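## Task

Carry the tray from the staging bench onto the work bench, wholly on its surface with nothing overhanging. Place the tray's sample tube (orange dot on the cap) in the centre hole of one centrifuge rotor adapter. Place the water blank (white dot) whose cap shows the same mL volume as the sample in the centre hole of the adapter directly opposite. Place all other tubes from the tray in the green rack. Every tube must be fully seated and every rotor bucket must hang vertically. No tube may ever reach the floor (instant failure). The bottles on the tray must finish upright inside it. One or both robots may be used. At the end the robots must have released everything and backed away, and none may be toppled or leaning (failure). Anything held in place only by a robot does not count.

## Robot and tools

Robots. Two identical Hello Robot Stretch 3 units, r1 and r2, share a simulated room. Each has a two-wheeled base (0.33 m long, 0.34 m wide, passive omni wheel at the rear), a lift on a mast, and one telescoping arm that reaches out to the robot's right side, ending in a wrist (yaw, pitch, roll) and a two-finger gripper. The base cannot strafe; to shift the gripper forward or back you drive the base. Spinning in place pivots about the point midway between the drive wheels, 0.05 m behind the front edge; with the arm retracted and wrist folded the swept radius is 0.28 m.

Frames. Base frame: origin on the floor between the drive wheels, x forward, y left, z up. hand_pose is reported in it, located where the closed fingertips meet. Odometry frame is the base frame at the start of the scene. Each robot reports only in its own frames, so relative placement of the two robots must be judged from images, lidar_m, wrist_depth_mm and head_depth_mm.

execute_actions. Argument actions is a list holding zero or one action. The action is an object keyed by robot name ("r1", "r2"); each entry may hold base, joints and contact_limits. base carries exactly one command: translate_m, a straight-line offset in metres from where the base last measured itself (forward positive, -1 to 1), or rotate_rad, an in-place turn offset in radians (counter-clockwise/left positive, -3.2 to 3.2). joints holds absolute targets by name, not offsets: lift_m 0 to 1.1 (arm height), arm_m 0 to 0.52 (extension), wrist_yaw_rad -1.345 to 4.42 (0 along the arm, positive toward the front, 3.0 folded over the base), wrist_pitch_rad -1.57 to 0.451 (0 level, negative tips fingers down), wrist_roll_rad -2.911 to 2.911, gripper_m -0.089 to 0.179 (larger is wider; actual fingertip gap is smaller, by about 0.007 when almost shut to 0.025 when wide), head_pan_rad -3.953 to 1.73 (-1.57 looks along the arm), head_tilt_rad -1.53 to 0.419 (negative looks down). contact_limits takes arm_m only: a motor_effort percentage (1 to 100) at which arm motion halts with contact_stop; it also caps holding force until the next action. All motions in one action start together; none runs over 15 s. Out-of-range values or unknown keys reject the whole call. Anything omitted may keep pushing toward its previous target. The optional cameras list picks images: r1_head_camera, r1_nav_camera, r1_wrist_camera, the r2 equivalents, or "all"; [] returns none. An empty actions list just reports state.

wait (seconds 0 to 10) lets the scene run without new commands. zoom_image takes camera and region [x0, y0, x1, y1] in pixels (max 504x504) of that camera's latest full image. finished_scene takes the scene number and ends it irrevocably; its result tells whether the task succeeded and gives the next task.

Result lines. base_status and joint_status say how each commanded motion ended: done, off_target (resting away from target, may still push), contact_stop, time_out or torque_fault (target dropped; a stopped arm or lift goes slack until commanded again). on_its_own covers uncommanded items; "held at" is the held target, not the position. joint_positions, hand_pose, base_odometry (wheel-based, counts slip), turned_by_wheels and turned_by_imu (turn since last result), base_tilt in degrees (forward/right positive, a few degrees of fixed bias). motor_effort is percent of maximum, positive toward higher joint values, peak in brackets; readings are noisy. lidar_m: 12 sectors of 30 degrees starting straight ahead and going counter-clockwise, distances in metres at 0.17 m height, "-" for nothing; glass is invisible. wrist_depth_mm and head_depth_mm are 7x7 grids of median depth in mm. If a stop is reported, later calls in the same reply are skipped.

Gripping. Command gripper_m below the object's width to grasp (lower squeezes harder); open at least 0.02 above the contact value to release. Readings do not confirm a hold; check images. Excess squeeze can trigger a stall guard and let things slip.

Speed. Full base speed (0.30 m/s, 1.9 rad/s) only with lift_m under 0.30, arm_m under 0.03 and wrist_yaw_rad over 2.54; otherwise 0.10 m/s and 0.63 rad/s.

Avoid. Fold or unfold the wrist only with lift_m 0.32 to 0.95, wrist_pitch_rad -0.4 and roll near 0; after folding the lift may go down to 0.25. If wrist_yaw_rad is below -0.4 keep pitch at -0.5 or lower. Pushing a rigid object with the gripper above about 0.45 m, pushing twice after a contact_stop, or driving while holding something fixed can tip the robot; if base_tilt shows a lean, back off in small steps, free the gripper and lower the lift to about 0.2. Robots pressing on each other fails the run; once bases touch, stop driving. When carrying one load together, the two bases travel slightly different distances (up to 2.5 cm per metre), which strains the hands. Wrist servos switch off for 10 s after prolonged strain. Never let tubes hit the floor, do not slam or drop things, and end with grippers open and robots clear and upright. Objects may occasionally be nudged by outside forces.

Each tool is called after ">>>" as name([rows], argument=value, ...), one row to a line, values as JSON.

## Session

>>> execute_actions(actions=[])

Scene clock: 0.00 s.
r1.base_odometry: x=+0.000 y=+0.000 heading=+0.000 (m, m, rad; r1's odometry frame)
r1.turned_by_wheels: +0.000 (rad since the last result)
r1.turned_by_imu: +0.000 (rad since the last result)
r1.base_tilt: forward=-1.6 right=+0.5 (deg)
r1.lidar_m: 4.17 1.06 0.72 0.67 0.68 0.87 1.92 2.73 1.66 3.24 1.59 2.61
r1.head_depth_mm: 1812 2490 - - - 3770 2450 / 1800 2626 - - - 3745 2443 / 1795 2600 - - - 3819 2473 / 1769 2567 - - - 3908 2462 / 1756 2534 - - - 3990 2508 / 1749 2517 - - - - 2545 / 1737 2483 3560 3644 3507 3267 2570
r1.base_status: not commanded
r1.joint_positions: lift_m=+0.378 arm_m=+0.002 wrist_yaw_rad=+3.123 wrist_pitch_rad=-0.445 wrist_roll_rad=+0.001 gripper_m=+0.037 head_pan_rad=-0.012 head_tilt_rad=-0.022
r1.joint_status: not commanded
r1.motor_effort: left_wheel=-1 right_wheel=+0 lift_m=+35 arm_m=+0 wrist_yaw_rad=+1 wrist_pitch_rad=+7 wrist_roll_rad=+0 gripper_m=+0 head_pan_rad=+0 head_tilt_rad=+3 (%)
r1.hand_pose: x=-0.0172 y=+0.0741 z=+0.3848 quat_wxyz=(+0.163, +0.691, +0.150, +0.688) (m; r1's base frame)
r1.wrist_depth_mm: 603 630 - 644 663 694 700 / 660 678 - 715 725 755 773 / 728 755 - 786 825 842 868 / 776 799 795 835 857 887 901 / 677 689 687 696 730 727 730 / 589 581 - 590 611 613 606 / 510 520 - - 523 527 530
r2.base_odometry: x=+0.000 y=+0.000 heading=+0.000 (m, m, rad; r2's odometry frame)
r2.turned_by_wheels: +0.000 (rad since the last result)
r2.turned_by_imu: +0.000 (rad since the last result)
r2.base_tilt: forward=-0.1 right=-2.0 (deg)
r2.lidar_m: 3.49 1.36 0.92 0.85 0.86 1.09 2.39 1.91 1.34 1.93 2.13 1.63
r2.head_depth_mm: 1787 2673 - - 2981 2824 2224 / 1801 2692 - - - 3262 2213 / 1822 2711 - - - 3307 2182 / 1831 2735 - - - 3275 2169 / 1846 2795 - - - 3187 2147 / 1863 2837 - - - 3187 2136 / 1881 2863 3515 3597 3803 3154 2120
r2.base_status: not commanded
r2.joint_positions: lift_m=+0.515 arm_m=+0.000 wrist_yaw_rad=+3.135 wrist_pitch_rad=-0.475 wrist_roll_rad=+0.019 gripper_m=+0.037 head_pan_rad=+0.001 head_tilt_rad=+0.011
r2.joint_status: not commanded
r2.motor_effort: left_wheel=+0 right_wheel=+0 lift_m=+38 arm_m=+0 wrist_yaw_rad=+0 wrist_pitch_rad=+7 wrist_roll_rad=+1 gripper_m=+1 head_pan_rad=+1 head_tilt_rad=+1 (%)
r2.hand_pose: x=-0.0199 y=+0.0717 z=+0.5152 quat_wxyz=(+0.171, +0.694, +0.163, +0.680) (m; r2's base frame)
r2.wrist_depth_mm: 743 755 - 809 871 915 926 / 774 805 - 897 925 949 - / 882 918 - 986 - - - / 924 971 - - - - - / 865 901 884 881 862 883 878 / 755 751 764 786 778 781 748 / 657 648 648 660 648 654 680
pictures: r1_head_camera (sideways: a quarter turn clockwise sets it upright), r1_nav_camera (sideways: a quarter turn counterclockwise sets it upright), r1_wrist_camera, r2_head_camera (sideways: a quarter turn clockwise sets it upright), r2_nav_camera (sideways: a quarter turn counterclockwise sets it upright), r2_wrist_camera
Images, in order (width x height): r1_head_camera 896x504, r1_nav_camera 672x504, r1_wrist_camera 644x364, r2_head_camera 896x504, r2_nav_camera 672x504, r2_wrist_camera 644x364.

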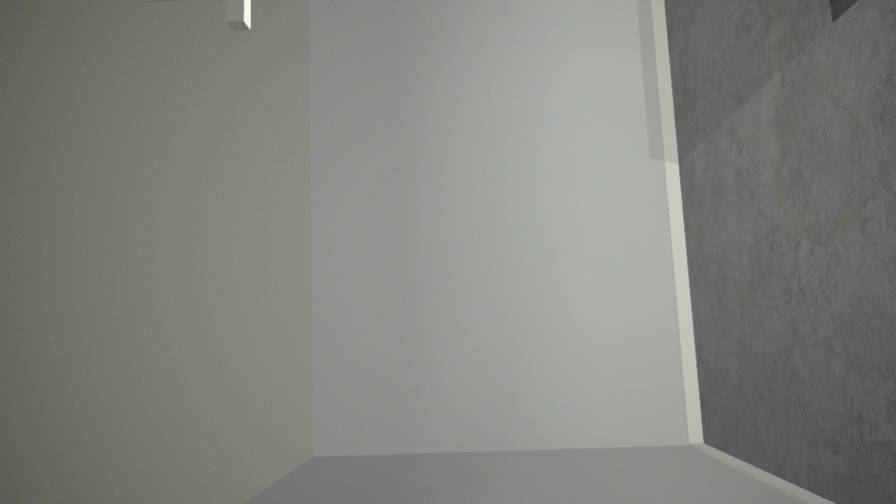

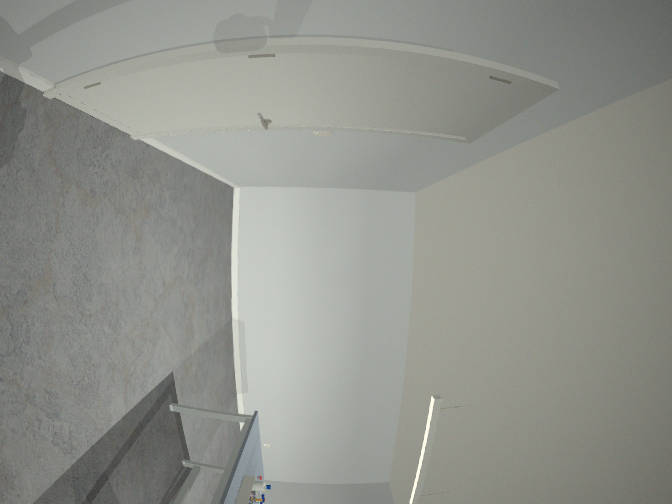

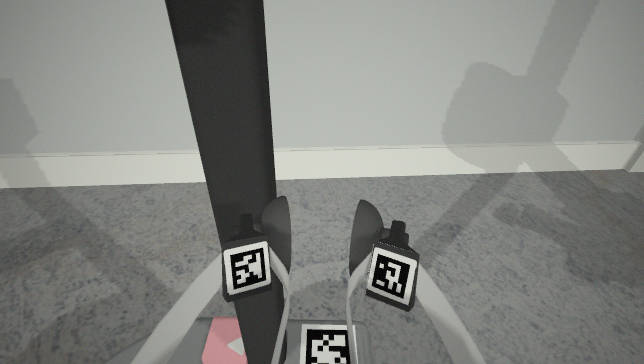

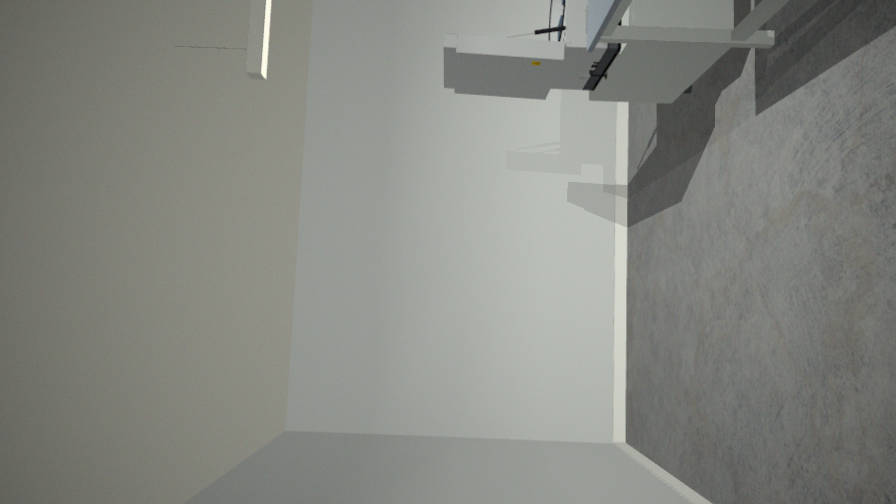

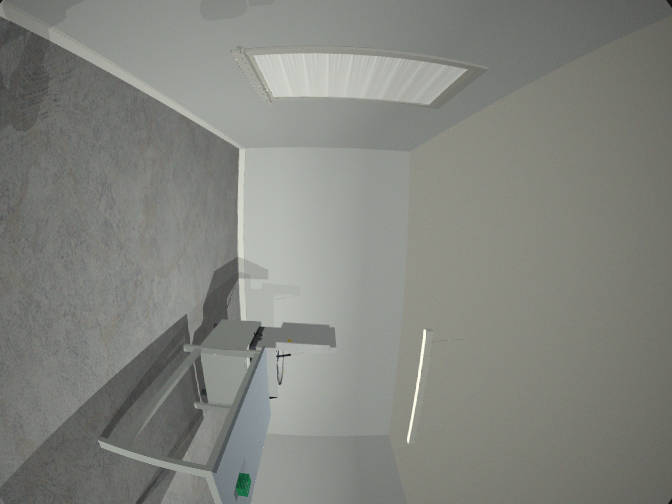

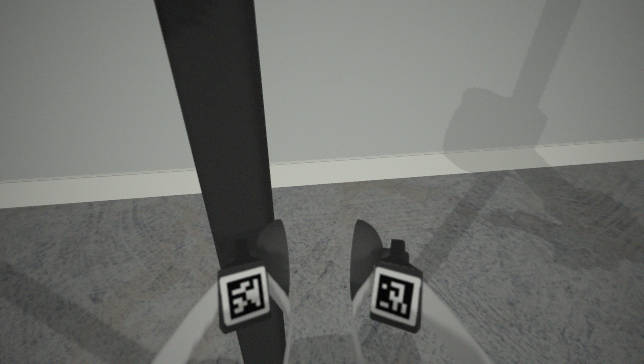

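>>> execute_actions([
  {"r1":{"joints":{"head_pan_rad":-1.3,"head_tilt_rad":-0.4}},"r2":{"joints":{"head_pan_rad":-1.1,"head_tilt_rad":-0.4}}},
], cameras=["r1_head_camera","r1_nav_camera","r2_head_camera","r2_nav_camera"])

Scene clock: 3.20 s.
r1.base_odometry: x=+0.000 y=+0.000 heading=+0.000 (m, m, rad; r1's odometry frame)
r1.turned_by_wheels: +0.000 (rad since the last result)
r1.turned_by_imu: +0.000 (rad since the last result)
r1.base_tilt: forward=-1.7 right=+0.6 (deg)
r1.lidar_m: 4.15 1.06 0.72 0.67 0.68 0.87 1.92 2.74 1.66 3.22 1.59 2.62
r1.head_depth_mm: 3468 3646 3858 - 2552 1883 1483 / 3513 3696 3845 - 2566 1883 1495 / 3566 3775 3971 - 2575 1896 1501 / 3583 3828 - - 2608 1907 1503 / 3655 3919 - - 2631 1907 1509 / 3731 3939 - 3614 2387 1930 1522 / 3770 - - 1929 2377 1796 1523
r1.base_status: not commanded
r1.joint_positions: lift_m=+0.378 arm_m=+0.002 wrist_yaw_rad=+3.123 wrist_pitch_rad=-0.445 wrist_roll_rad=+0.001 gripper_m=+0.037 head_pan_rad=-1.293 head_tilt_rad=-0.395
r1.joint_status: all done
r1.motor_effort: left_wheel=-1(1) right_wheel=-1(1) lift_m=+36(35) arm_m=+0(1) wrist_yaw_rad=+0(0) wrist_pitch_rad=+7(7) wrist_roll_rad=+0(0) gripper_m=+0(0) head_pan_rad=-2(40) head_tilt_rad=-3(37) (%)
r1.hand_pose: x=-0.0172 y=+0.0741 z=+0.3848 quat_wxyz=(+0.163, +0.691, +0.150, +0.688) (m; r1's base frame)
r1.wrist_depth_mm: 607 621 - 647 671 685 703 / 666 682 - 724 737 763 781 / 729 766 - 798 817 835 863 / 765 797 798 834 857 866 890 / 684 690 688 704 721 719 743 / 586 582 - 597 610 605 614 / 510 530 - - 517 533 532
r2.base_odometry: x=+0.000 y=+0.000 heading=+0.000 (m, m, rad; r2's odometry frame)
r2.turned_by_wheels: +0.000 (rad since the last result)
r2.turned_by_imu: +0.000 (rad since the last result)
r2.base_tilt: forward=-0.1 right=-1.9 (deg)
r2.lidar_m: 3.49 1.37 0.91 0.85 0.86 1.10 2.37 1.91 1.34 1.93 2.13 1.62
r2.head_depth_mm: 3271 3500 3679 3236 2314 1733 1381 / 3411 3638 3824 3219 2285 1720 1383 / 3492 3772 - 3411 2266 1708 1369 / 3677 3902 - 3351 2261 1699 1372 / 3813 - - 3138 2230 1689 1361 / - - - 3109 2224 1687 1353 / - - - 1684 2030 1668 1349
r2.base_status: not commanded
r2.joint_positions: lift_m=+0.515 arm_m=+0.000 wrist_yaw_rad=+3.135 wrist_pitch_rad=-0.475 wrist_roll_rad=+0.019 gripper_m=+0.037 head_pan_rad=-1.093 head_tilt_rad=-0.394
r2.joint_status: all done
r2.motor_effort: left_wheel=+0(0) right_wheel=+0(0) lift_m=+38(38) arm_m=+0(0) wrist_yaw_rad=+0(1) wrist_pitch_rad=+7(7) wrist_roll_rad=+1(0) gripper_m=+1(1) head_pan_rad=-3(38) head_tilt_rad=-1(21) (%)
r2.hand_pose: x=-0.0199 y=+0.0717 z=+0.5152 quat_wxyz=(+0.171, +0.694, +0.163, +0.680) (m; r2's base frame)
r2.wrist_depth_mm: 739 786 - 829 882 864 932 / 791 799 - 886 920 966 - / 847 910 - 976 - - - / 923 - - - - - - / 864 884 898 886 920 939 914 / 746 758 794 765 778 769 758 / 644 652 634 659 645 657 685
pictures: r1_head_camera (sideways: a quarter turn clockwise sets it upright), r1_nav_camera (sideways: a quarter turn counterclockwise sets it upright), r2_head_camera (sideways: a quarter turn clockwise sets it upright), r2_nav_camera (sideways: a quarter turn counterclockwise sets it upright)
camera_calibration (this result's frames):
r1_head_camera: T_world_to_cam=[[-0.0493588, 0.334012, -0.941276, 1.24707], [0.973746, 0.225774, 0.0290545, -0.0450676], [0.22222, -0.91513, -0.336387, 0.395937], [0, 0, 0, 1]] pos_world=[0.0174532, -0.0440284, 1.30834]
r1_nav_camera: T_world_to_cam=[[0.128526, -0.339776, 0.931683, -1.17729], [-0.945004, -0.326869, 0.0111576, 0.0384876], [0.300747, -0.881878, -0.363101, 0.422435], [0, 0, 0, 1]] pos_world=[0.0606378, -0.0148998, 1.24982]
r2_head_camera: T_world_to_cam=[[-0.21199, 0.317206, -0.92436, 1.22189], [0.87225, 0.487973, -0.032585, 0.043649], [0.440726, -0.813181, -0.380128, 0.447627], [0, 0, 0, 1]] pos_world=[0.0236742, -0.0448887, 1.30104]
r2_nav_camera: T_world_to_cam=[[0.170166, -0.293114, 0.940812, -1.18153], [-0.899711, -0.435651, 0.0270031, 0.0311695], [0.40195, -0.851054, -0.337851, 0.406757], [0, 0, 0, 1]] pos_world=[0.0656033, 0.0134285, 1.24818]
Images, in order (width x height): r1_head_camera 896x504, r1_nav_camera 672x504, r2_head_camera 896x504, r2_nav_camera 672x504.

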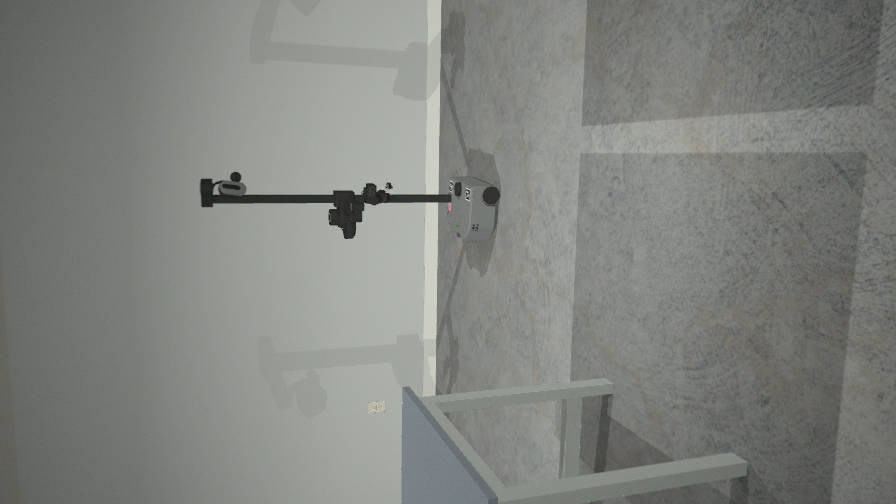

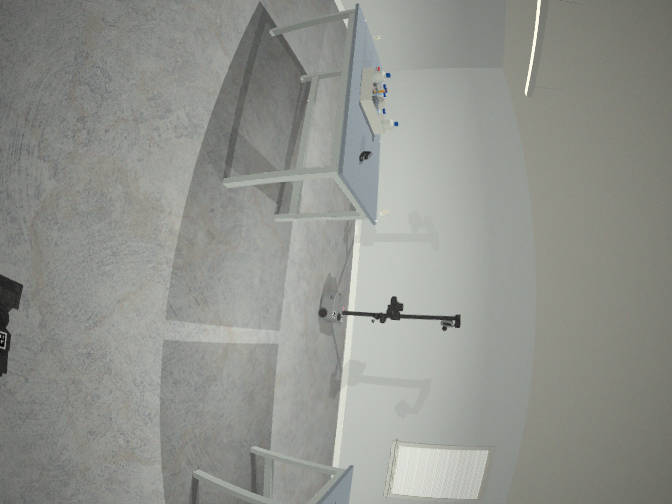

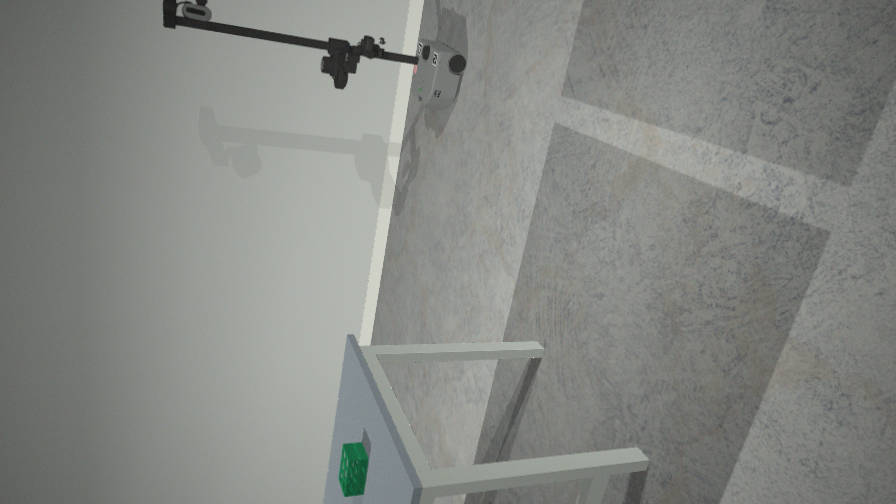

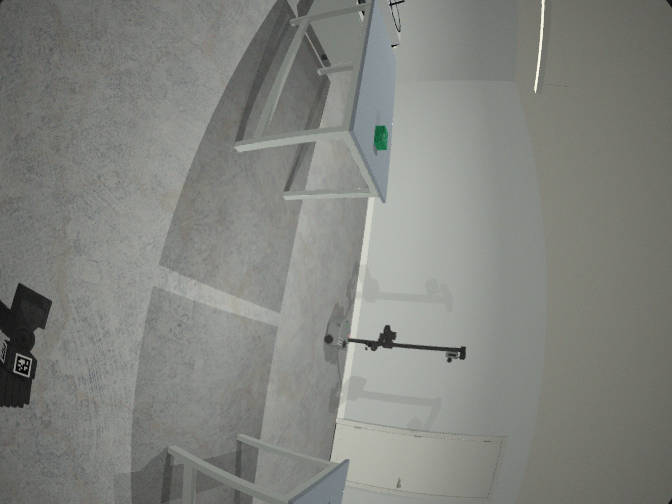

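>>> execute_actions([
  {"r1":{"base":{"rotate_rad":-0.45},"joints":{"lift_m":0.28}},"r2":{"base":{"rotate_rad":-0.45},"joints":{"lift_m":0.28}}},
], cameras=[])

>>> execute_actions([
  {"r1":{"base":{"translate_m":0.9}},"r2":{"base":{"translate_m":0.95}}},
], cameras=[])

>>> execute_actions([
  {"r1":{"base":{"translate_m":0.8}},"r2":{"base":{"translate_m":0.95}}},
], cameras=[])

>>> execute_actions([
  {"r1":{"base":{"rotate_rad":0.45},"joints":{"head_pan_rad":-1.5,"head_tilt_rad":-0.7}},"r2":{"base":{"rotate_rad":0.45},"joints":{"head_pan_rad":-1.3,"head_tilt_rad":-0.7}}},
], cameras=["r1_head_camera","r1_nav_camera","r2_head_camera","r2_nav_camera"])

Scene clock: 14.63 s.
r1.base_odometry: x=+0.000 y=+0.000 heading=-0.450 (m, m, rad; r1's odometry frame)
r1.turned_by_wheels: -0.450 (rad since the last result)
r1.turned_by_imu: -0.455 (rad since the last result)
r1.base_tilt: forward=-1.6 right=+0.5 (deg)
r1.lidar_m: 2.62 2.89 0.98 0.70 0.67 0.69 0.93 2.36 2.74 1.66 3.23 1.59
r1.head_depth_mm: - - - 1792 2338 1870 1485 / - - - 2221 2475 1879 1500 / 3856 - - 3503 2458 1890 1502 / 3844 - - - 2578 1899 1507 / 3610 3859 - - 2573 1913 1514 / 3534 3746 3985 - 2632 1922 1509 / 3472 3621 3856 3817 2639 1924 1518
r1.base_status: done
r1.joint_positions: lift_m=+0.280 arm_m=+0.002 wrist_yaw_rad=+3.123 wrist_pitch_rad=-0.446 wrist_roll_rad=+0.001 gripper_m=+0.037 head_pan_rad=-1.293 head_tilt_rad=-0.396
r1.joint_status: all done
r1.motor_effort: left_wheel=+1(6) right_wheel=-2(5) lift_m=+29(29) arm_m=+0(1) wrist_yaw_rad=+0(0) wrist_pitch_rad=+7(8) wrist_roll_rad=+0(0) gripper_m=-1(1) head_pan_rad=-2(3) head_tilt_rad=-4(4) (%)
r1.hand_pose: x=-0.0172 y=+0.0740 z=+0.2866 quat_wxyz=(+0.163, +0.691, +0.150, +0.688) (m; r1's base frame)
r1.wrist_depth_mm: 511 562 - 757 892 - - / 549 612 - 825 984 - - / 580 656 - 824 885 916 925 / 616 664 681 689 712 710 707 / 546 556 560 569 586 578 588 / 472 - - - 489 491 497 / - - - - 429 429 427
r2.base_odometry: x=+0.000 y=+0.000 heading=-0.450 (m, m, rad; r2's odometry frame)
r2.turned_by_wheels: -0.450 (rad since the last result)
r2.turned_by_imu: -0.446 (rad since the last result)
r2.base_tilt: forward=-0.1 right=-2.0 (deg)
r2.lidar_m: 1.63 3.75 1.25 0.89 0.86 0.88 1.17 2.94 1.74 1.34 3.20 1.62
r2.head_depth_mm: 3424 3711 3917 1662 2113 1612 1389 / 3427 3694 3978 3176 2178 1708 1381 / 3438 3597 3928 3402 2274 1708 1366 / 3392 3650 3971 3342 2266 1703 1361 / 3361 3527 3846 3293 2224 1688 1352 / 3378 3577 3916 3309 2217 1684 1349 / 3339 3559 3850 3221 2192 1672 1344
r2.base_status: done
r2.joint_positions: lift_m=+0.280 arm_m=+0.000 wrist_yaw_rad=+3.135 wrist_pitch_rad=-0.475 wrist_roll_rad=+0.019 gripper_m=+0.037 head_pan_rad=-1.093 head_tilt_rad=-0.395
r2.joint_status: all done
r2.motor_effort: left_wheel=+3(10) right_wheel=-3(5) lift_m=+30(28) arm_m=+0(0) wrist_yaw_rad=+0(0) wrist_pitch_rad=+7(7) wrist_roll_rad=+1(1) gripper_m=+1(0) head_pan_rad=-3(2) head_tilt_rad=-2(3) (%)
r2.hand_pose: x=-0.0199 y=+0.0717 z=+0.2802 quat_wxyz=(+0.171, +0.694, +0.163, +0.680) (m; r2's base frame)
r2.wrist_depth_mm: 642 695 - 981 - - - / 696 748 - - - - - / 726 774 - 865 885 921 896 / 668 677 - 698 704 693 698 / 560 554 571 559 570 573 585 / 471 493 - - 506 491 486 / - - - - 402 422 423
pictures: none
No camera images: the call's "cameras" was empty. Leave "cameras" out to get every camera's image.

Scene clock: 19.50 s.
r1.base_odometry: x=+0.810 y=-0.391 heading=-0.450 (m, m, rad; r1's odometry frame)
r1.turned_by_wheels: +0.000 (rad since the last result)
r1.turned_by_imu: +0.003 (rad since the last result)
r1.base_tilt: forward=-1.6 right=+0.6 (deg)
r1.lidar_m: 1.72 3.56 1.66 1.17 1.15 1.18 1.59 3.75 1.93 2.64 0.90 1.60
r1.head_depth_mm: 3641 3865 - 3952 2533 1878 1490 / 3535 3687 3940 2881 2556 1887 1495 / 3429 3625 3883 3956 2571 1893 1502 / 3319 3514 3732 3815 2574 1908 1501 / 3236 3401 3597 3805 2613 1902 1515 / 3150 3326 3514 3586 2624 1919 1505 / 3053 3232 3415 3499 1105 981 1475
r1.base_status: done
r1.joint_positions: lift_m=+0.280 arm_m=+0.002 wrist_yaw_rad=+3.123 wrist_pitch_rad=-0.446 wrist_roll_rad=+0.001 gripper_m=+0.037 head_pan_rad=-1.293 head_tilt_rad=-0.396
r1.joint_status: not commanded
r1.motor_effort: left_wheel=+1(8) right_wheel=-2(4) lift_m=+29(29) arm_m=+0(0) wrist_yaw_rad=+0(0) wrist_pitch_rad=+7(7) wrist_roll_rad=+0(0) gripper_m=-1(1) head_pan_rad=-2(3) head_tilt_rad=-3(3) (%)
r1.hand_pose: x=-0.0172 y=+0.0740 z=+0.2866 quat_wxyz=(+0.163, +0.691, +0.150, +0.688) (m; r1's base frame)
r1.wrist_depth_mm: 852 946 - - - - - / 921 - - - - - - / 846 833 - 883 913 901 927 / 662 669 659 695 711 712 718 / 546 545 562 569 584 586 589 / 468 - - - 492 492 492 / - - - - 423 427 432
r2.base_odometry: x=+0.856 y=-0.413 heading=-0.450 (m, m, rad; r2's odometry frame)
r2.turned_by_wheels: +0.000 (rad since the last result)
r2.turned_by_imu: -0.001 (rad since the last result)
r2.base_tilt: forward=+0.0 right=-2.1 (deg)
r2.lidar_m: 0.95 2.67 1.99 1.41 1.35 1.39 1.85 4.63 1.59 1.96 1.36 0.75
r2.head_depth_mm: 3018 3258 3521 3442 2297 1726 1393 / 3005 3222 3497 3405 2299 1714 1379 / 2958 3200 3438 3410 2247 1707 1367 / 2956 3189 3467 3370 2262 1700 1361 / 2931 3138 3377 3321 2235 1688 1362 / 2918 3158 3359 3279 2111 1640 1349 / 2896 3095 3369 1336 1950 1675 1322
r2.base_status: done
r2.joint_positions: lift_m=+0.280 arm_m=+0.000 wrist_yaw_rad=+3.135 wrist_pitch_rad=-0.475 wrist_roll_rad=+0.019 gripper_m=+0.037 head_pan_rad=-1.093 head_tilt_rad=-0.395
r2.joint_status: not commanded
r2.motor_effort: left_wheel=+4(17) right_wheel=-3(5) lift_m=+31(31) arm_m=-1(0) wrist_yaw_rad=+1(0) wrist_pitch_rad=+7(7) wrist_roll_rad=+1(0) gripper_m=+1(1) head_pan_rad=-2(3) head_tilt_rad=-2(3) (%)
r2.hand_pose: x=-0.0199 y=+0.0717 z=+0.2802 quat_wxyz=(+0.171, +0.694, +0.163, +0.680) (m; r2's base frame)
r2.wrist_depth_mm: - - - - - - - / - - - - - - - / 867 851 - 895 896 923 915 / 674 697 - 704 695 702 706 / 560 564 565 575 570 589 588 / 476 496 - - 501 484 498 / - - - - 413 422 433
pictures: none
No camera images: the call's "cameras" was empty. Leave "cameras" out to get every camera's image.

Scene clock: 24.37 s.
r1.base_odometry: x=+1.531 y=-0.739 heading=-0.450 (m, m, rad; r1's odometry frame)
r1.turned_by_wheels: +0.000 (rad since the last result)
r1.turned_by_imu: +0.002 (rad since the last result)
r1.base_tilt: forward=-1.6 right=+0.5 (deg)
r1.lidar_m: 0.91 2.87 2.25 1.63 1.55 1.59 2.17 2.45 0.78 1.18 1.13 1.17
r1.head_depth_mm: 3256 3445 3682 3831 1057 783 681 / 3149 3347 3557 3756 1069 786 660 / 3028 3204 3430 3584 1075 789 624 / 2946 3093 3261 3464 1080 792 627 / 2813 3010 3194 3332 1089 794 628 / 2769 2924 3080 3256 957 797 631 / 2693 2822 2983 3178 1009 800 634
r1.base_status: done
r1.joint_positions: lift_m=+0.280 arm_m=+0.002 wrist_yaw_rad=+3.123 wrist_pitch_rad=-0.446 wrist_roll_rad=+0.001 gripper_m=+0.037 head_pan_rad=-1.293 head_tilt_rad=-0.396
r1.joint_status: not commanded
r1.motor_effort: left_wheel=+0(9) right_wheel=-2(4) lift_m=+29(29) arm_m=+0(0) wrist_yaw_rad=+0(0) wrist_pitch_rad=+7(7) wrist_roll_rad=+0(0) gripper_m=+0(1) head_pan_rad=-2(3) head_tilt_rad=-3(2) (%)
r1.hand_pose: x=-0.0172 y=+0.0740 z=+0.2866 quat_wxyz=(+0.163, +0.691, +0.150, +0.688) (m; r1's base frame)
r1.wrist_depth_mm: - - - - - - - / - - - - - - - / 848 850 - 870 870 897 926 / 665 672 676 692 701 694 719 / 548 549 557 566 579 582 591 / 472 - - - 495 487 489 / - - - - 420 426 430
r2.base_odometry: x=+1.711 y=-0.826 heading=-0.450 (m, m, rad; r2's odometry frame)
r2.turned_by_wheels: +0.000 (rad since the last result)
r2.turned_by_imu: -0.001 (rad since the last result)
r2.base_tilt: forward=-0.3 right=-2.0 (deg)
r2.lidar_m: 0.26 0.67 2.71 1.94 1.86 1.90 2.54 2.24 0.28 0.20 0.19 0.20
r2.head_depth_mm: 2550 2746 2971 3190 947 655 571 / 2537 2720 2962 3135 942 681 569 / 2507 2709 2929 3114 935 702 565 / 2480 2679 2901 3073 926 700 564 / 2462 2674 2896 3083 920 696 561 / 2484 2653 2834 3069 915 694 559 / 2459 2603 2846 3058 908 690 558
r2.base_status: done
r2.joint_positions: lift_m=+0.280 arm_m=+0.000 wrist_yaw_rad=+3.135 wrist_pitch_rad=-0.475 wrist_roll_rad=+0.019 gripper_m=+0.037 head_pan_rad=-1.093 head_tilt_rad=-0.395
r2.joint_status: not commanded
r2.motor_effort: left_wheel=+3(16) right_wheel=-3(5) lift_m=+31(31) arm_m=+0(0) wrist_yaw_rad=+0(0) wrist_pitch_rad=+7(7) wrist_roll_rad=+1(0) gripper_m=+1(1) head_pan_rad=-2(3) head_tilt_rad=-1(2) (%)
r2.hand_pose: x=-0.0199 y=+0.0717 z=+0.2802 quat_wxyz=(+0.171, +0.694, +0.163, +0.680) (m; r2's base frame)
r2.wrist_depth_mm: - - - - - - - / - - - - - - - / 883 857 - 880 887 907 896 / 679 686 - 696 699 695 703 / 566 562 555 568 583 582 578 / 480 494 - - 502 489 494 / - - - - 409 421 427
pictures: none
No camera images: the call's "cameras" was empty. Leave "cameras" out to get every camera's image.

Scene clock: 25.77 s.
r1.base_odometry: x=+1.531 y=-0.739 heading=+0.000 (m, m, rad; r1's odometry frame)
r1.turned_by_wheels: +0.450 (rad since the last result)
r1.turned_by_imu: +0.453 (rad since the last result)
r1.base_tilt: forward=-1.7 right=+0.8 (deg)
r1.lidar_m: 2.87 2.46 1.67 1.54 1.57 2.04 3.87 0.78 0.80 1.13 1.15 0.91
r1.head_depth_mm: 2821 3093 1237 904 713 1405 1222 / 2789 3094 1236 909 714 1403 1222 / 2799 3104 1246 907 716 1401 1228 / 2763 3052 1025 872 718 1369 1228 / 2751 3052 3065 875 720 1380 1224 / 2720 3019 3090 853 721 1375 1232 / 2730 2975 3053 743 722 1380 1233
r1.base_status: done
r1.joint_positions: lift_m=+0.280 arm_m=+0.002 wrist_yaw_rad=+3.123 wrist_pitch_rad=-0.446 wrist_roll_rad=+0.001 gripper_m=+0.037 head_pan_rad=-1.493 head_tilt_rad=-0.692
r1.joint_status: all done
r1.motor_effort: left_wheel=-3(10) right_wheel=+1(4) lift_m=+29(29) arm_m=+0(0) wrist_yaw_rad=+1(0) wrist_pitch_rad=+7(7) wrist_roll_rad=+0(0) gripper_m=+0(1) head_pan_rad=-3(18) head_tilt_rad=-5(34) (%)
r1.hand_pose: x=-0.0172 y=+0.0740 z=+0.2866 quat_wxyz=(+0.163, +0.691, +0.150, +0.688) (m; r1's base frame)
r1.wrist_depth_mm: - - - - - - - / - - - - - - - / 830 856 - 879 878 925 923 / 660 673 669 697 698 718 718 / 543 558 563 565 581 587 589 / 468 - - - 490 488 492 / - - - - 422 428 432
r2.base_odometry: x=+1.711 y=-0.826 heading=+0.000 (m, m, rad; r2's odometry frame)
r2.turned_by_wheels: +0.450 (rad since the last result)
r2.turned_by_imu: +0.444 (rad since the last result)
r2.base_tilt: forward=-0.2 right=-2.2 (deg)
r2.lidar_m: 0.53 2.96 1.99 1.85 1.88 2.37 2.24 0.31 0.21 0.19 0.19 0.25
r2.head_depth_mm: 2413 2687 2697 827 665 555 477 / 2436 2775 2722 823 663 553 476 / 2497 2806 2670 821 658 551 472 / 2558 2880 2677 816 656 549 473 / 2606 2953 2655 812 654 546 471 / 2670 3027 2609 807 650 547 470 / 2703 3083 1056 806 649 544 468
r2.base_status: done
r2.joint_positions: lift_m=+0.280 arm_m=+0.000 wrist_yaw_rad=+3.135 wrist_pitch_rad=-0.475 wrist_roll_rad=+0.019 gripper_m=+0.037 head_pan_rad=-1.293 head_tilt_rad=-0.691
r2.joint_status: all done
r2.motor_effort: left_wheel=-3(14) right_wheel=+2(7) lift_m=+31(31) arm_m=+0(0) wrist_yaw_rad=+0(0) wrist_pitch_rad=+7(7) wrist_roll_rad=+1(1) gripper_m=+1(1) head_pan_rad=-2(16) head_tilt_rad=-3(18) (%)
r2.hand_pose: x=-0.0199 y=+0.0717 z=+0.2802 quat_wxyz=(+0.171, +0.694, +0.163, +0.680) (m; r2's base frame)
r2.wrist_depth_mm: - - - - - - - / - - - - - - - / 840 900 - 893 905 919 885 / 677 696 - 694 691 709 703 / 557 576 569 572 568 566 564 / 479 504 - - 500 489 482 / - - - - 408 422 429
pictures: r1_head_camera (sideways: a quarter turn clockwise sets it upright), r1_nav_camera (sideways: a quarter turn counterclockwise sets it upright), r2_head_camera (sideways: a quarter turn clockwise sets it upright), r2_nav_camera (sideways: a quarter turn counterclockwise sets it upright)
camera_calibration (this result's frames):
r1_head_camera: T_world_to_cam=[[-0.00226697, 0.597175, -0.802108, 1.06527], [0.999685, 0.0213965, 0.0131045, -0.0244524], [0.0249879, -0.801826, -0.597035, 0.736294], [0, 0, 0, 1]] pos_world=[0.00846117, -0.0452472, 1.29437]
r1_nav_camera: T_world_to_cam=[[0.0783966, -0.614573, 0.784954, -0.98563], [-0.991057, -0.133332, -0.00541042, 0.0603394], [0.107985, -0.77751, -0.61953, 0.757262], [0, 0, 0, 1]] pos_world=[0.0552971, -0.00891819, 1.24315]
r2_head_camera: T_world_to_cam=[[-0.21437, 0.597187, -0.772925, 1.02442], [0.94961, 0.312674, -0.0217913, 0.0291144], [0.22866, -0.738649, -0.634123, 0.779396], [0, 0, 0, 1]] pos_world=[0.0137412, -0.0451749, 1.28667]
r2_nav_camera: T_world_to_cam=[[0.179979, -0.571603, 0.800548, -0.998641], [-0.965861, -0.256855, 0.0337465, 0.0228056], [0.186335, -0.779291, -0.598318, 0.746989], [0, 0, 0, 1]] pos_world=[0.0625714, 0.0171536, 1.24563]
Images, in order (width x height): r1_head_camera 896x504, r1_nav_camera 672x504, r2_head_camera 896x504, r2_nav_camera 672x504.

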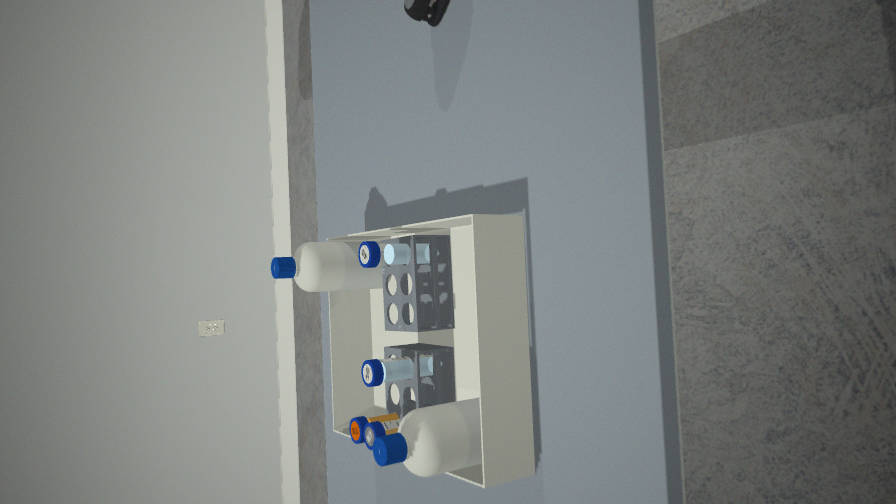

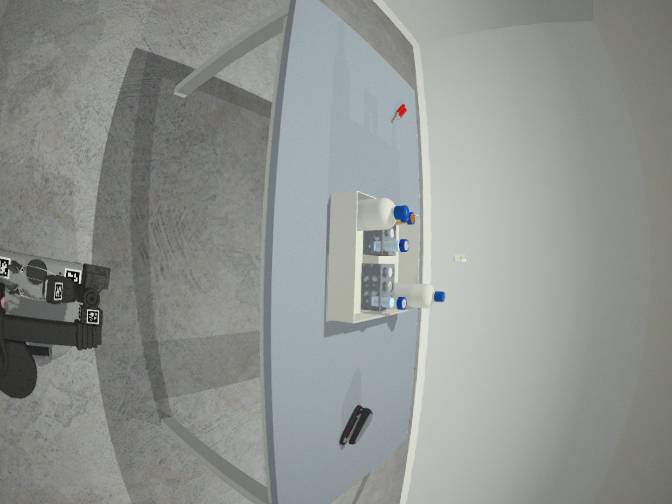

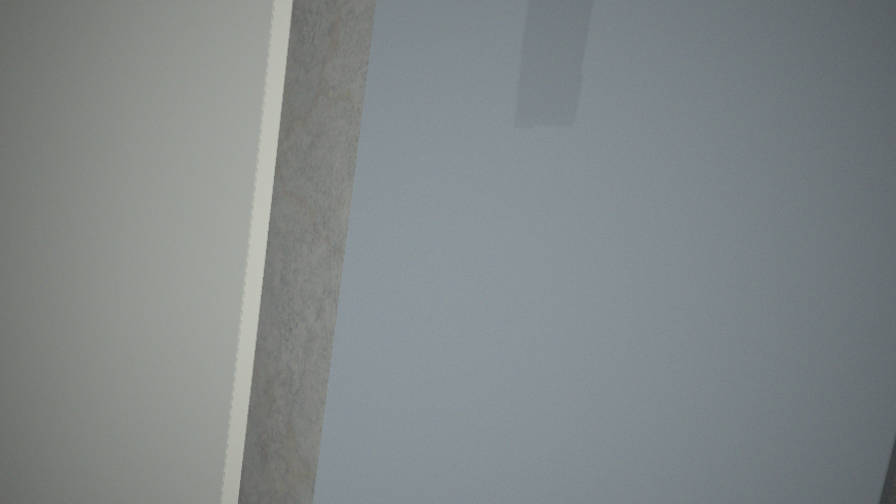

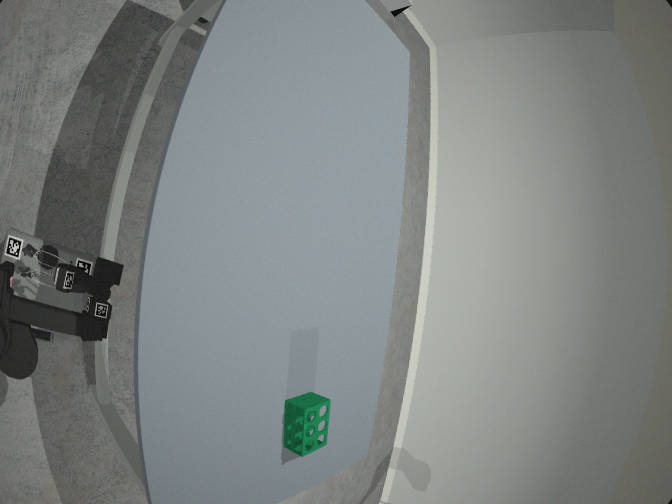

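>>> execute_actions([
  {"r1":{"base":{"rotate_rad":0.07},"joints":{"lift_m":0.9,"wrist_pitch_rad":-0.4}},"r2":{"base":{"rotate_rad":-0.45},"joints":{"head_pan_rad":-0.1,"head_tilt_rad":-0.6}}},
], cameras=["r2_head_camera","r2_nav_camera"])

>>> execute_actions([
  {"r1":{"joints":{"lift_m":0.94,"wrist_yaw_rad":0}},"r2":{"base":{"translate_m":-0.6}}},
], cameras=[])

>>> execute_actions([
  {"r1":{"joints":{"lift_m":1.09,"wrist_pitch_rad":-1.5,"wrist_roll_rad":1.57,"gripper_m":0.08}},"r2":{"base":{"rotate_rad":0.5},"joints":{"head_pan_rad":-1.9,"head_tilt_rad":-0.6}}},
], cameras=["r1_head_camera","r2_head_camera","r2_nav_camera"])

Scene clock: 47.97 s.
r1.base_odometry: x=+1.531 y=-0.739 heading=+0.070 (m, m, rad; r1's odometry frame)
r1.turned_by_wheels: +0.070 (rad since the last result)
r1.turned_by_imu: +0.069 (rad since the last result)
r1.base_tilt: forward=-1.7 right=+0.8 (deg)
r1.lidar_m: 2.87 2.28 1.64 1.54 1.59 2.17 2.45 0.78 1.18 1.13 1.17 0.91
r1.head_depth_mm: 2755 3078 1241 907 712 - - / 2769 3068 1238 909 714 1398 - / 2752 3023 1251 874 715 1405 - / 2756 3074 1073 875 718 1047 - / 2758 3047 1260 875 718 1384 - / 2751 3030 1262 754 720 1373 1234 / 2760 3056 3102 919 720 1378 1231
r1.base_status: done
r1.joint_positions: lift_m=+0.900 arm_m=+0.002 wrist_yaw_rad=+3.123 wrist_pitch_rad=-0.418 wrist_roll_rad=+0.001 gripper_m=+0.037 head_pan_rad=-1.493 head_tilt_rad=-0.692
r1.joint_status: all done
r1.motor_effort: left_wheel=-2(9) right_wheel=+2(5) lift_m=+41(44) arm_m=+0(0) wrist_yaw_rad=+1(0) wrist_pitch_rad=+9(11) wrist_roll_rad=+0(0) gripper_m=+0(1) head_pan_rad=-3(3) head_tilt_rad=-6(5) (%)
r1.hand_pose: x=-0.0172 y=+0.0777 z=+0.9125 quat_wxyz=(+0.153, +0.693, +0.140, +0.690) (m; r1's base frame)
r1.wrist_depth_mm: - - - - - - - / - - - - - - - / - - - - - - - / - - - - - - - / - - - - - - - / - - - - - - - / - - - - - - -
r2.base_odometry: x=+1.711 y=-0.826 heading=-0.450 (m, m, rad; r2's odometry frame)
r2.turned_by_wheels: -0.450 (rad since the last result)
r2.turned_by_imu: -0.444 (rad since the last result)
r2.base_tilt: forward=+0.0 right=-1.9 (deg)
r2.lidar_m: 0.26 0.66 2.72 1.93 1.86 1.90 2.55 2.24 0.28 0.20 0.19 0.20
r2.head_depth_mm: 3012 3194 3278 935 722 587 497 / 3306 3565 3246 928 719 585 494 / 3489 3794 1310 922 715 583 493 / 3217 3611 1475 917 711 582 492 / 2999 3284 1425 912 708 578 1029 / 2815 2926 1349 909 703 1211 1167 / 2647 2793 1276 904 1160 1370 1193
r2.base_status: done
r2.joint_positions: lift_m=+0.280 arm_m=+0.000 wrist_yaw_rad=+3.135 wrist_pitch_rad=-0.475 wrist_roll_rad=+0.019 gripper_m=+0.037 head_pan_rad=-0.107 head_tilt_rad=-0.606
r2.joint_status: all done
r2.motor_effort: left_wheel=+4(13) right_wheel=-2(6) lift_m=+31(31) arm_m=+0(0) wrist_yaw_rad=+0(1) wrist_pitch_rad=+7(7) wrist_roll_rad=+1(1) gripper_m=+1(0) head_pan_rad=+3(38) head_tilt_rad=+2(9) (%)
r2.hand_pose: x=-0.0199 y=+0.0717 z=+0.2802 quat_wxyz=(+0.171, +0.694, +0.163, +0.680) (m; r2's base frame)
r2.wrist_depth_mm: - - - - - - - / - - - - - - - / 886 877 - 906 889 878 921 / 691 675 - 692 707 693 706 / 560 572 563 566 588 580 581 / 481 503 - - 501 486 484 / - - - - 408 427 423
pictures: r2_head_camera (sideways: a quarter turn clockwise sets it upright), r2_nav_camera (sideways: a quarter turn counterclockwise sets it upright)
camera_calibration (this result's frames):
r2_head_camera: T_world_to_cam=[[-0.565949, 0.0183584, -0.824236, 1.09346], [0.0689707, 0.997302, -0.0251445, 0.0388544], [0.821551, -0.0710786, -0.565688, 0.686751], [0, 0, 0, 1]] pos_world=[0.0519601, -0.0100104, 1.29073]
r2_nav_camera: T_world_to_cam=[[0.527094, -0.0403799, 0.848847, -1.06373], [-0.127611, -0.991305, 0.032084, 0.0198531], [0.840171, -0.125234, -0.527664, 0.65108], [0, 0, 0, 1]] pos_world=[0.0162006, 0.0582644, 1.24586]
Images, in order (width x height): r2_head_camera 896x504, r2_nav_camera 672x504.

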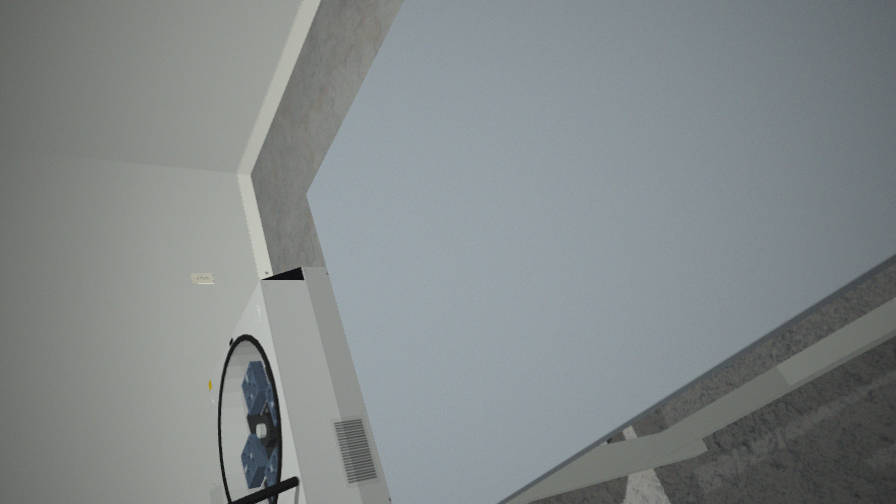

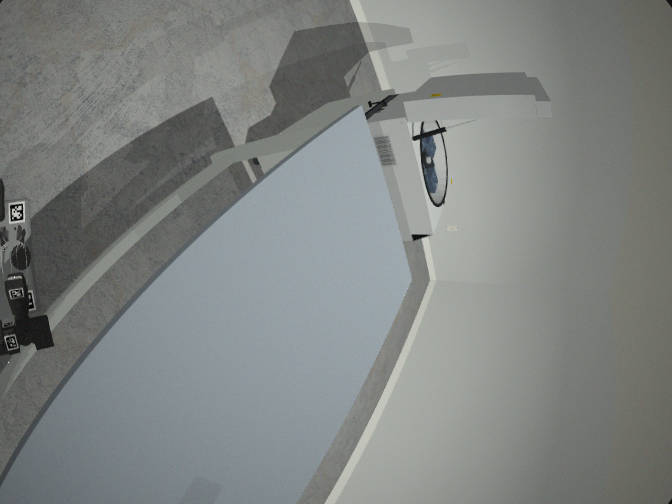

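Scene clock: 51.60 s.
r1.base_odometry: x=+1.531 y=-0.739 heading=+0.070 (m, m, rad; r1's odometry frame)
r1.turned_by_wheels: +0.000 (rad since the last result)
r1.turned_by_imu: +0.000 (rad since the last result)
r1.base_tilt: forward=-1.7 right=+0.7 (deg)
r1.lidar_m: 2.87 2.27 1.63 1.54 1.59 2.17 2.45 0.78 1.18 1.13 1.17 0.91
r1.head_depth_mm: 2760 3057 1239 902 736 - - / 2778 3040 1242 906 736 - - / 2750 3052 1244 875 - - - / 2757 3049 1079 873 715 1349 1224 / 2759 3045 1254 876 719 1375 1226 / 2765 3053 1261 750 720 1374 1227 / 2780 3050 3093 919 723 1379 1237
r1.base_status: not commanded
r1.joint_positions: lift_m=+0.940 arm_m=+0.002 wrist_yaw_rad=+0.003 wrist_pitch_rad=-0.417 wrist_roll_rad=+0.001 gripper_m=+0.037 head_pan_rad=-1.493 head_tilt_rad=-0.692
r1.joint_status: all done
r1.motor_effort: left_wheel=-3(3) right_wheel=+1(1) lift_m=+41(43) arm_m=+0(0) wrist_yaw_rad=-2(3) wrist_pitch_rad=+9(9) wrist_roll_rad=+0(0) gripper_m=+0(0) head_pan_rad=-3(2) head_tilt_rad=-5(5) (%)
r1.hand_pose: x=-0.0208 y=-0.3712 z=+0.9526 quat_wxyz=(+0.692, +0.148, -0.692, -0.146) (m; r1's base frame)
r1.wrist_depth_mm: - - - - - - - / 950 930 768 778 - - - / 673 478 607 637 726 730 792 / 524 481 466 493 554 555 564 / 425 431 450 444 461 456 463 / 360 368 358 376 376 380 387 / - - - - - - -
r2.base_odometry: x=+1.171 y=-0.565 heading=-0.449 (m, m, rad; r2's odometry frame)
r2.turned_by_wheels: +0.000 (rad since the last result)
r2.turned_by_imu: +0.000 (rad since the last result)
r2.base_tilt: forward=-0.1 right=-2.0 (deg)
r2.lidar_m: 0.70 2.03 2.25 1.60 1.54 1.58 2.11 2.26 1.80 3.39 0.50 0.52
r2.head_depth_mm: 3343 3567 1333 936 723 1397 1214 / 3704 3972 1318 931 768 1431 1163 / - - 1311 925 1652 1425 1180 / 3815 - 1300 1004 1751 1353 1205 / 3481 2123 1289 2077 1679 1423 1202 / 3267 2125 1362 1961 1663 1418 1195 / 3019 1698 1917 2134 1712 1409 1193
r2.base_status: done
r2.joint_positions: lift_m=+0.280 arm_m=+0.000 wrist_yaw_rad=+3.135 wrist_pitch_rad=-0.475 wrist_roll_rad=+0.019 gripper_m=+0.037 head_pan_rad=-0.107 head_tilt_rad=-0.605
r2.joint_status: not commanded
r2.motor_effort: left_wheel=+3(9) right_wheel=-2(8) lift_m=+31(30) arm_m=+0(0) wrist_yaw_rad=+1(0) wrist_pitch_rad=+7(7) wrist_roll_rad=+1(1) gripper_m=+1(1) head_pan_rad=+3(3) head_tilt_rad=+2(2) (%)
r2.hand_pose: x=-0.0199 y=+0.0717 z=+0.2802 quat_wxyz=(+0.171, +0.694, +0.163, +0.680) (m; r2's base frame)
r2.wrist_depth_mm: - - - - - - - / - - - - - - - / 856 879 - 897 880 910 875 / 674 688 - 693 696 686 707 / 553 569 564 568 582 564 576 / 485 496 - - 495 486 487 / - - - - 412 428 420
pictures: none
No camera images: the call's "cameras" was empty. Leave "cameras" out to get every camera's image.

Scene clock: 53.80 s.
r1.base_odometry: x=+1.531 y=-0.739 heading=+0.070 (m, m, rad; r1's odometry frame)
r1.turned_by_wheels: +0.000 (rad since the last result)
r1.turned_by_imu: +0.000 (rad since the last result)
r1.base_tilt: forward=-1.7 right=+0.5 (deg)
r1.lidar_m: 2.87 2.27 1.63 1.54 1.59 2.16 2.44 0.78 1.18 1.13 1.17 0.91
r1.head_depth_mm: - - - - - - - / - - - - - - - / 2742 3057 1252 870 - - - / 2744 3055 1074 873 738 - - / 2794 3054 1258 875 720 1381 1205 / 2754 3065 1260 750 721 1376 1232 / 2751 3038 3104 920 721 1387 1227
r1.base_status: not commanded
r1.joint_positions: lift_m=+1.090 arm_m=+0.002 wrist_yaw_rad=+0.003 wrist_pitch_rad=-1.494 wrist_roll_rad=+1.567 gripper_m=+0.080 head_pan_rad=-1.493 head_tilt_rad=-0.692
r1.joint_status: all done
r1.motor_effort: left_wheel=-2(3) right_wheel=+2(2) lift_m=+41(43) arm_m=+0(0) wrist_yaw_rad=-2(2) wrist_pitch_rad=-3(8) wrist_roll_rad=+2(1) gripper_m=+1(80) head_pan_rad=-3(3) head_tilt_rad=-5(5) (%)
r1.hand_pose: x=-0.0216 y=-0.1420 z=+0.9711 quat_wxyz=(+0.003, +0.002, -0.733, -0.680) (m; r1's base frame)
r1.wrist_depth_mm: 372 - - - - - 980 / 388 - - - - - - / 401 - - - - - - / 410 - - - - - - / 429 - - - - - - / 448 524 - - - - - / 460 - - - - - -
r2.base_odometry: x=+1.171 y=-0.565 heading=+0.050 (m, m, rad; r2's odometry frame)
r2.turned_by_wheels: +0.500 (rad since the last result)
r2.turned_by_imu: +0.494 (rad since the last result)
r2.base_tilt: forward=-0.1 right=-2.1 (deg)
r2.lidar_m: 1.83 2.31 1.62 1.53 1.57 2.06 2.59 1.79 3.41 0.50 0.52 0.68
r2.head_depth_mm: 3328 3758 3246 2305 1769 1440 1212 / 3142 3588 3255 2288 1763 1444 1209 / 3057 3445 3241 2277 1754 1433 1208 / 2927 3276 3220 2276 1744 1423 1202 / 2824 3151 3166 2257 1733 1421 1199 / 2744 3055 3150 2219 1676 1375 1008 / 2673 2923 3121 905 701 776 1191
r2.base_status: done
r2.joint_positions: lift_m=+0.280 arm_m=+0.000 wrist_yaw_rad=+3.135 wrist_pitch_rad=-0.475 wrist_roll_rad=+0.019 gripper_m=+0.037 head_pan_rad=-1.893 head_tilt_rad=-0.605
r2.joint_status: all done
r2.motor_effort: left_wheel=-4(13) right_wheel=+2(6) lift_m=+31(31) arm_m=+0(0) wrist_yaw_rad=+0(0) wrist_pitch_rad=+7(7) wrist_roll_rad=+0(0) gripper_m=+1(1) head_pan_rad=-2(38) head_tilt_rad=+2(0) (%)
r2.hand_pose: x=-0.0199 y=+0.0717 z=+0.2802 quat_wxyz=(+0.171, +0.694, +0.163, +0.680) (m; r2's base frame)
r2.wrist_depth_mm: - - - - - - - / - - - - - - - / 876 873 - 888 918 888 942 / 681 672 - 709 694 703 712 / 562 565 566 556 564 583 574 / 478 492 - - 508 488 482 / - - - - 410 422 424
pictures: r1_head_camera (sideways: a quarter turn clockwise sets it upright), r2_head_camera (sideways: a quarter turn clockwise sets it upright), r2_nav_camera (sideways: a quarter turn counterclockwise sets it upright)
camera_calibration (this result's frames):
r1_head_camera: T_world_to_cam=[[-0.00222449, 0.597295, -0.802019, 1.06515], [0.999687, 0.0213078, 0.013096, -0.0244414], [0.0249114, -0.801739, -0.597155, 0.736451], [0, 0, 0, 1]] pos_world=[0.00845716, -0.0452463, 1.29437]
r2_head_camera: T_world_to_cam=[[0.13829, 0.548206, -0.824831, 1.08994], [0.959676, -0.279979, -0.0251847, 0.0334734], [-0.244742, -0.788087, -0.564818, 0.692124], [0, 0, 0, 1]] pos_world=[-0.0134588, -0.0426838, 1.29078]
r2_nav_camera: T_world_to_cam=[[-0.151515, -0.505526, 0.849403, -1.06032], [-0.941316, 0.336001, 0.032062, 0.0248452], [-0.301608, -0.794699, -0.526769, 0.656881], [0, 0, 0, 1]] pos_world=[0.060854, -0.0223432, 1.24586]
Images, in order (width x height): r1_head_camera 896x504, r2_head_camera 896x504, r2_nav_camera 672x504.

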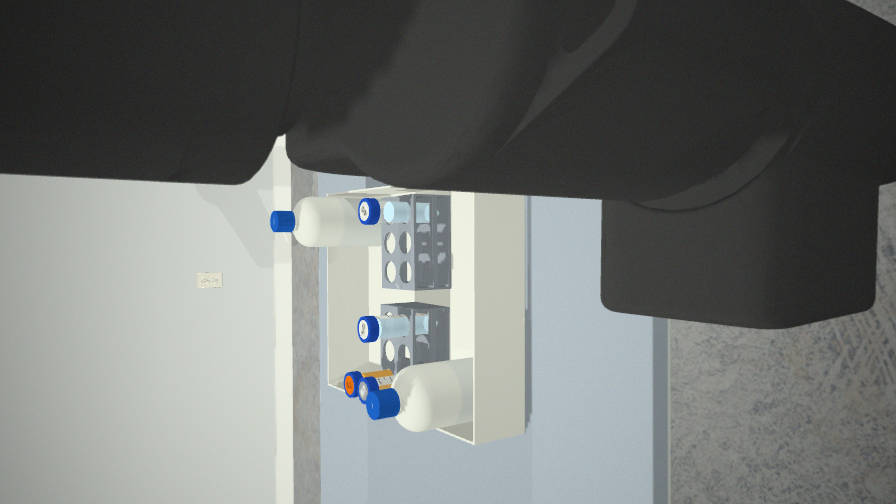

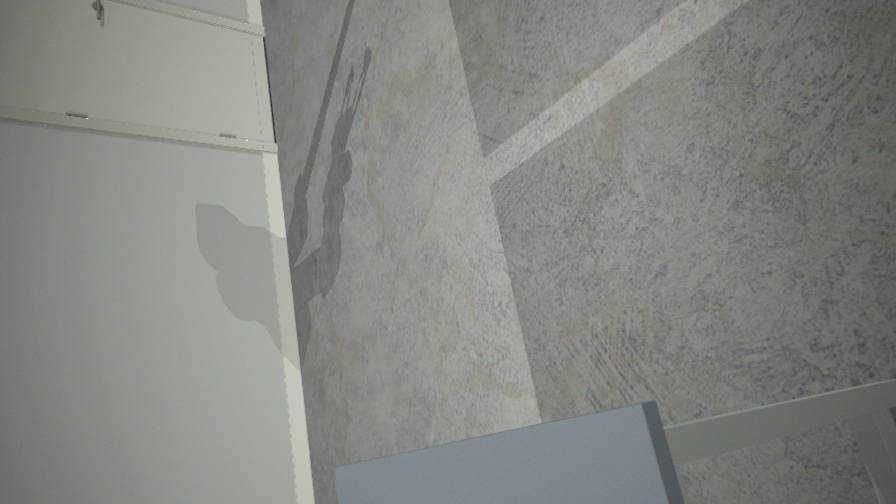

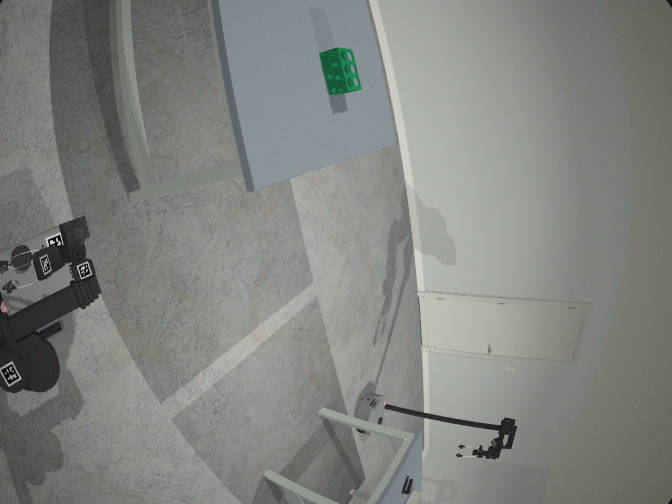

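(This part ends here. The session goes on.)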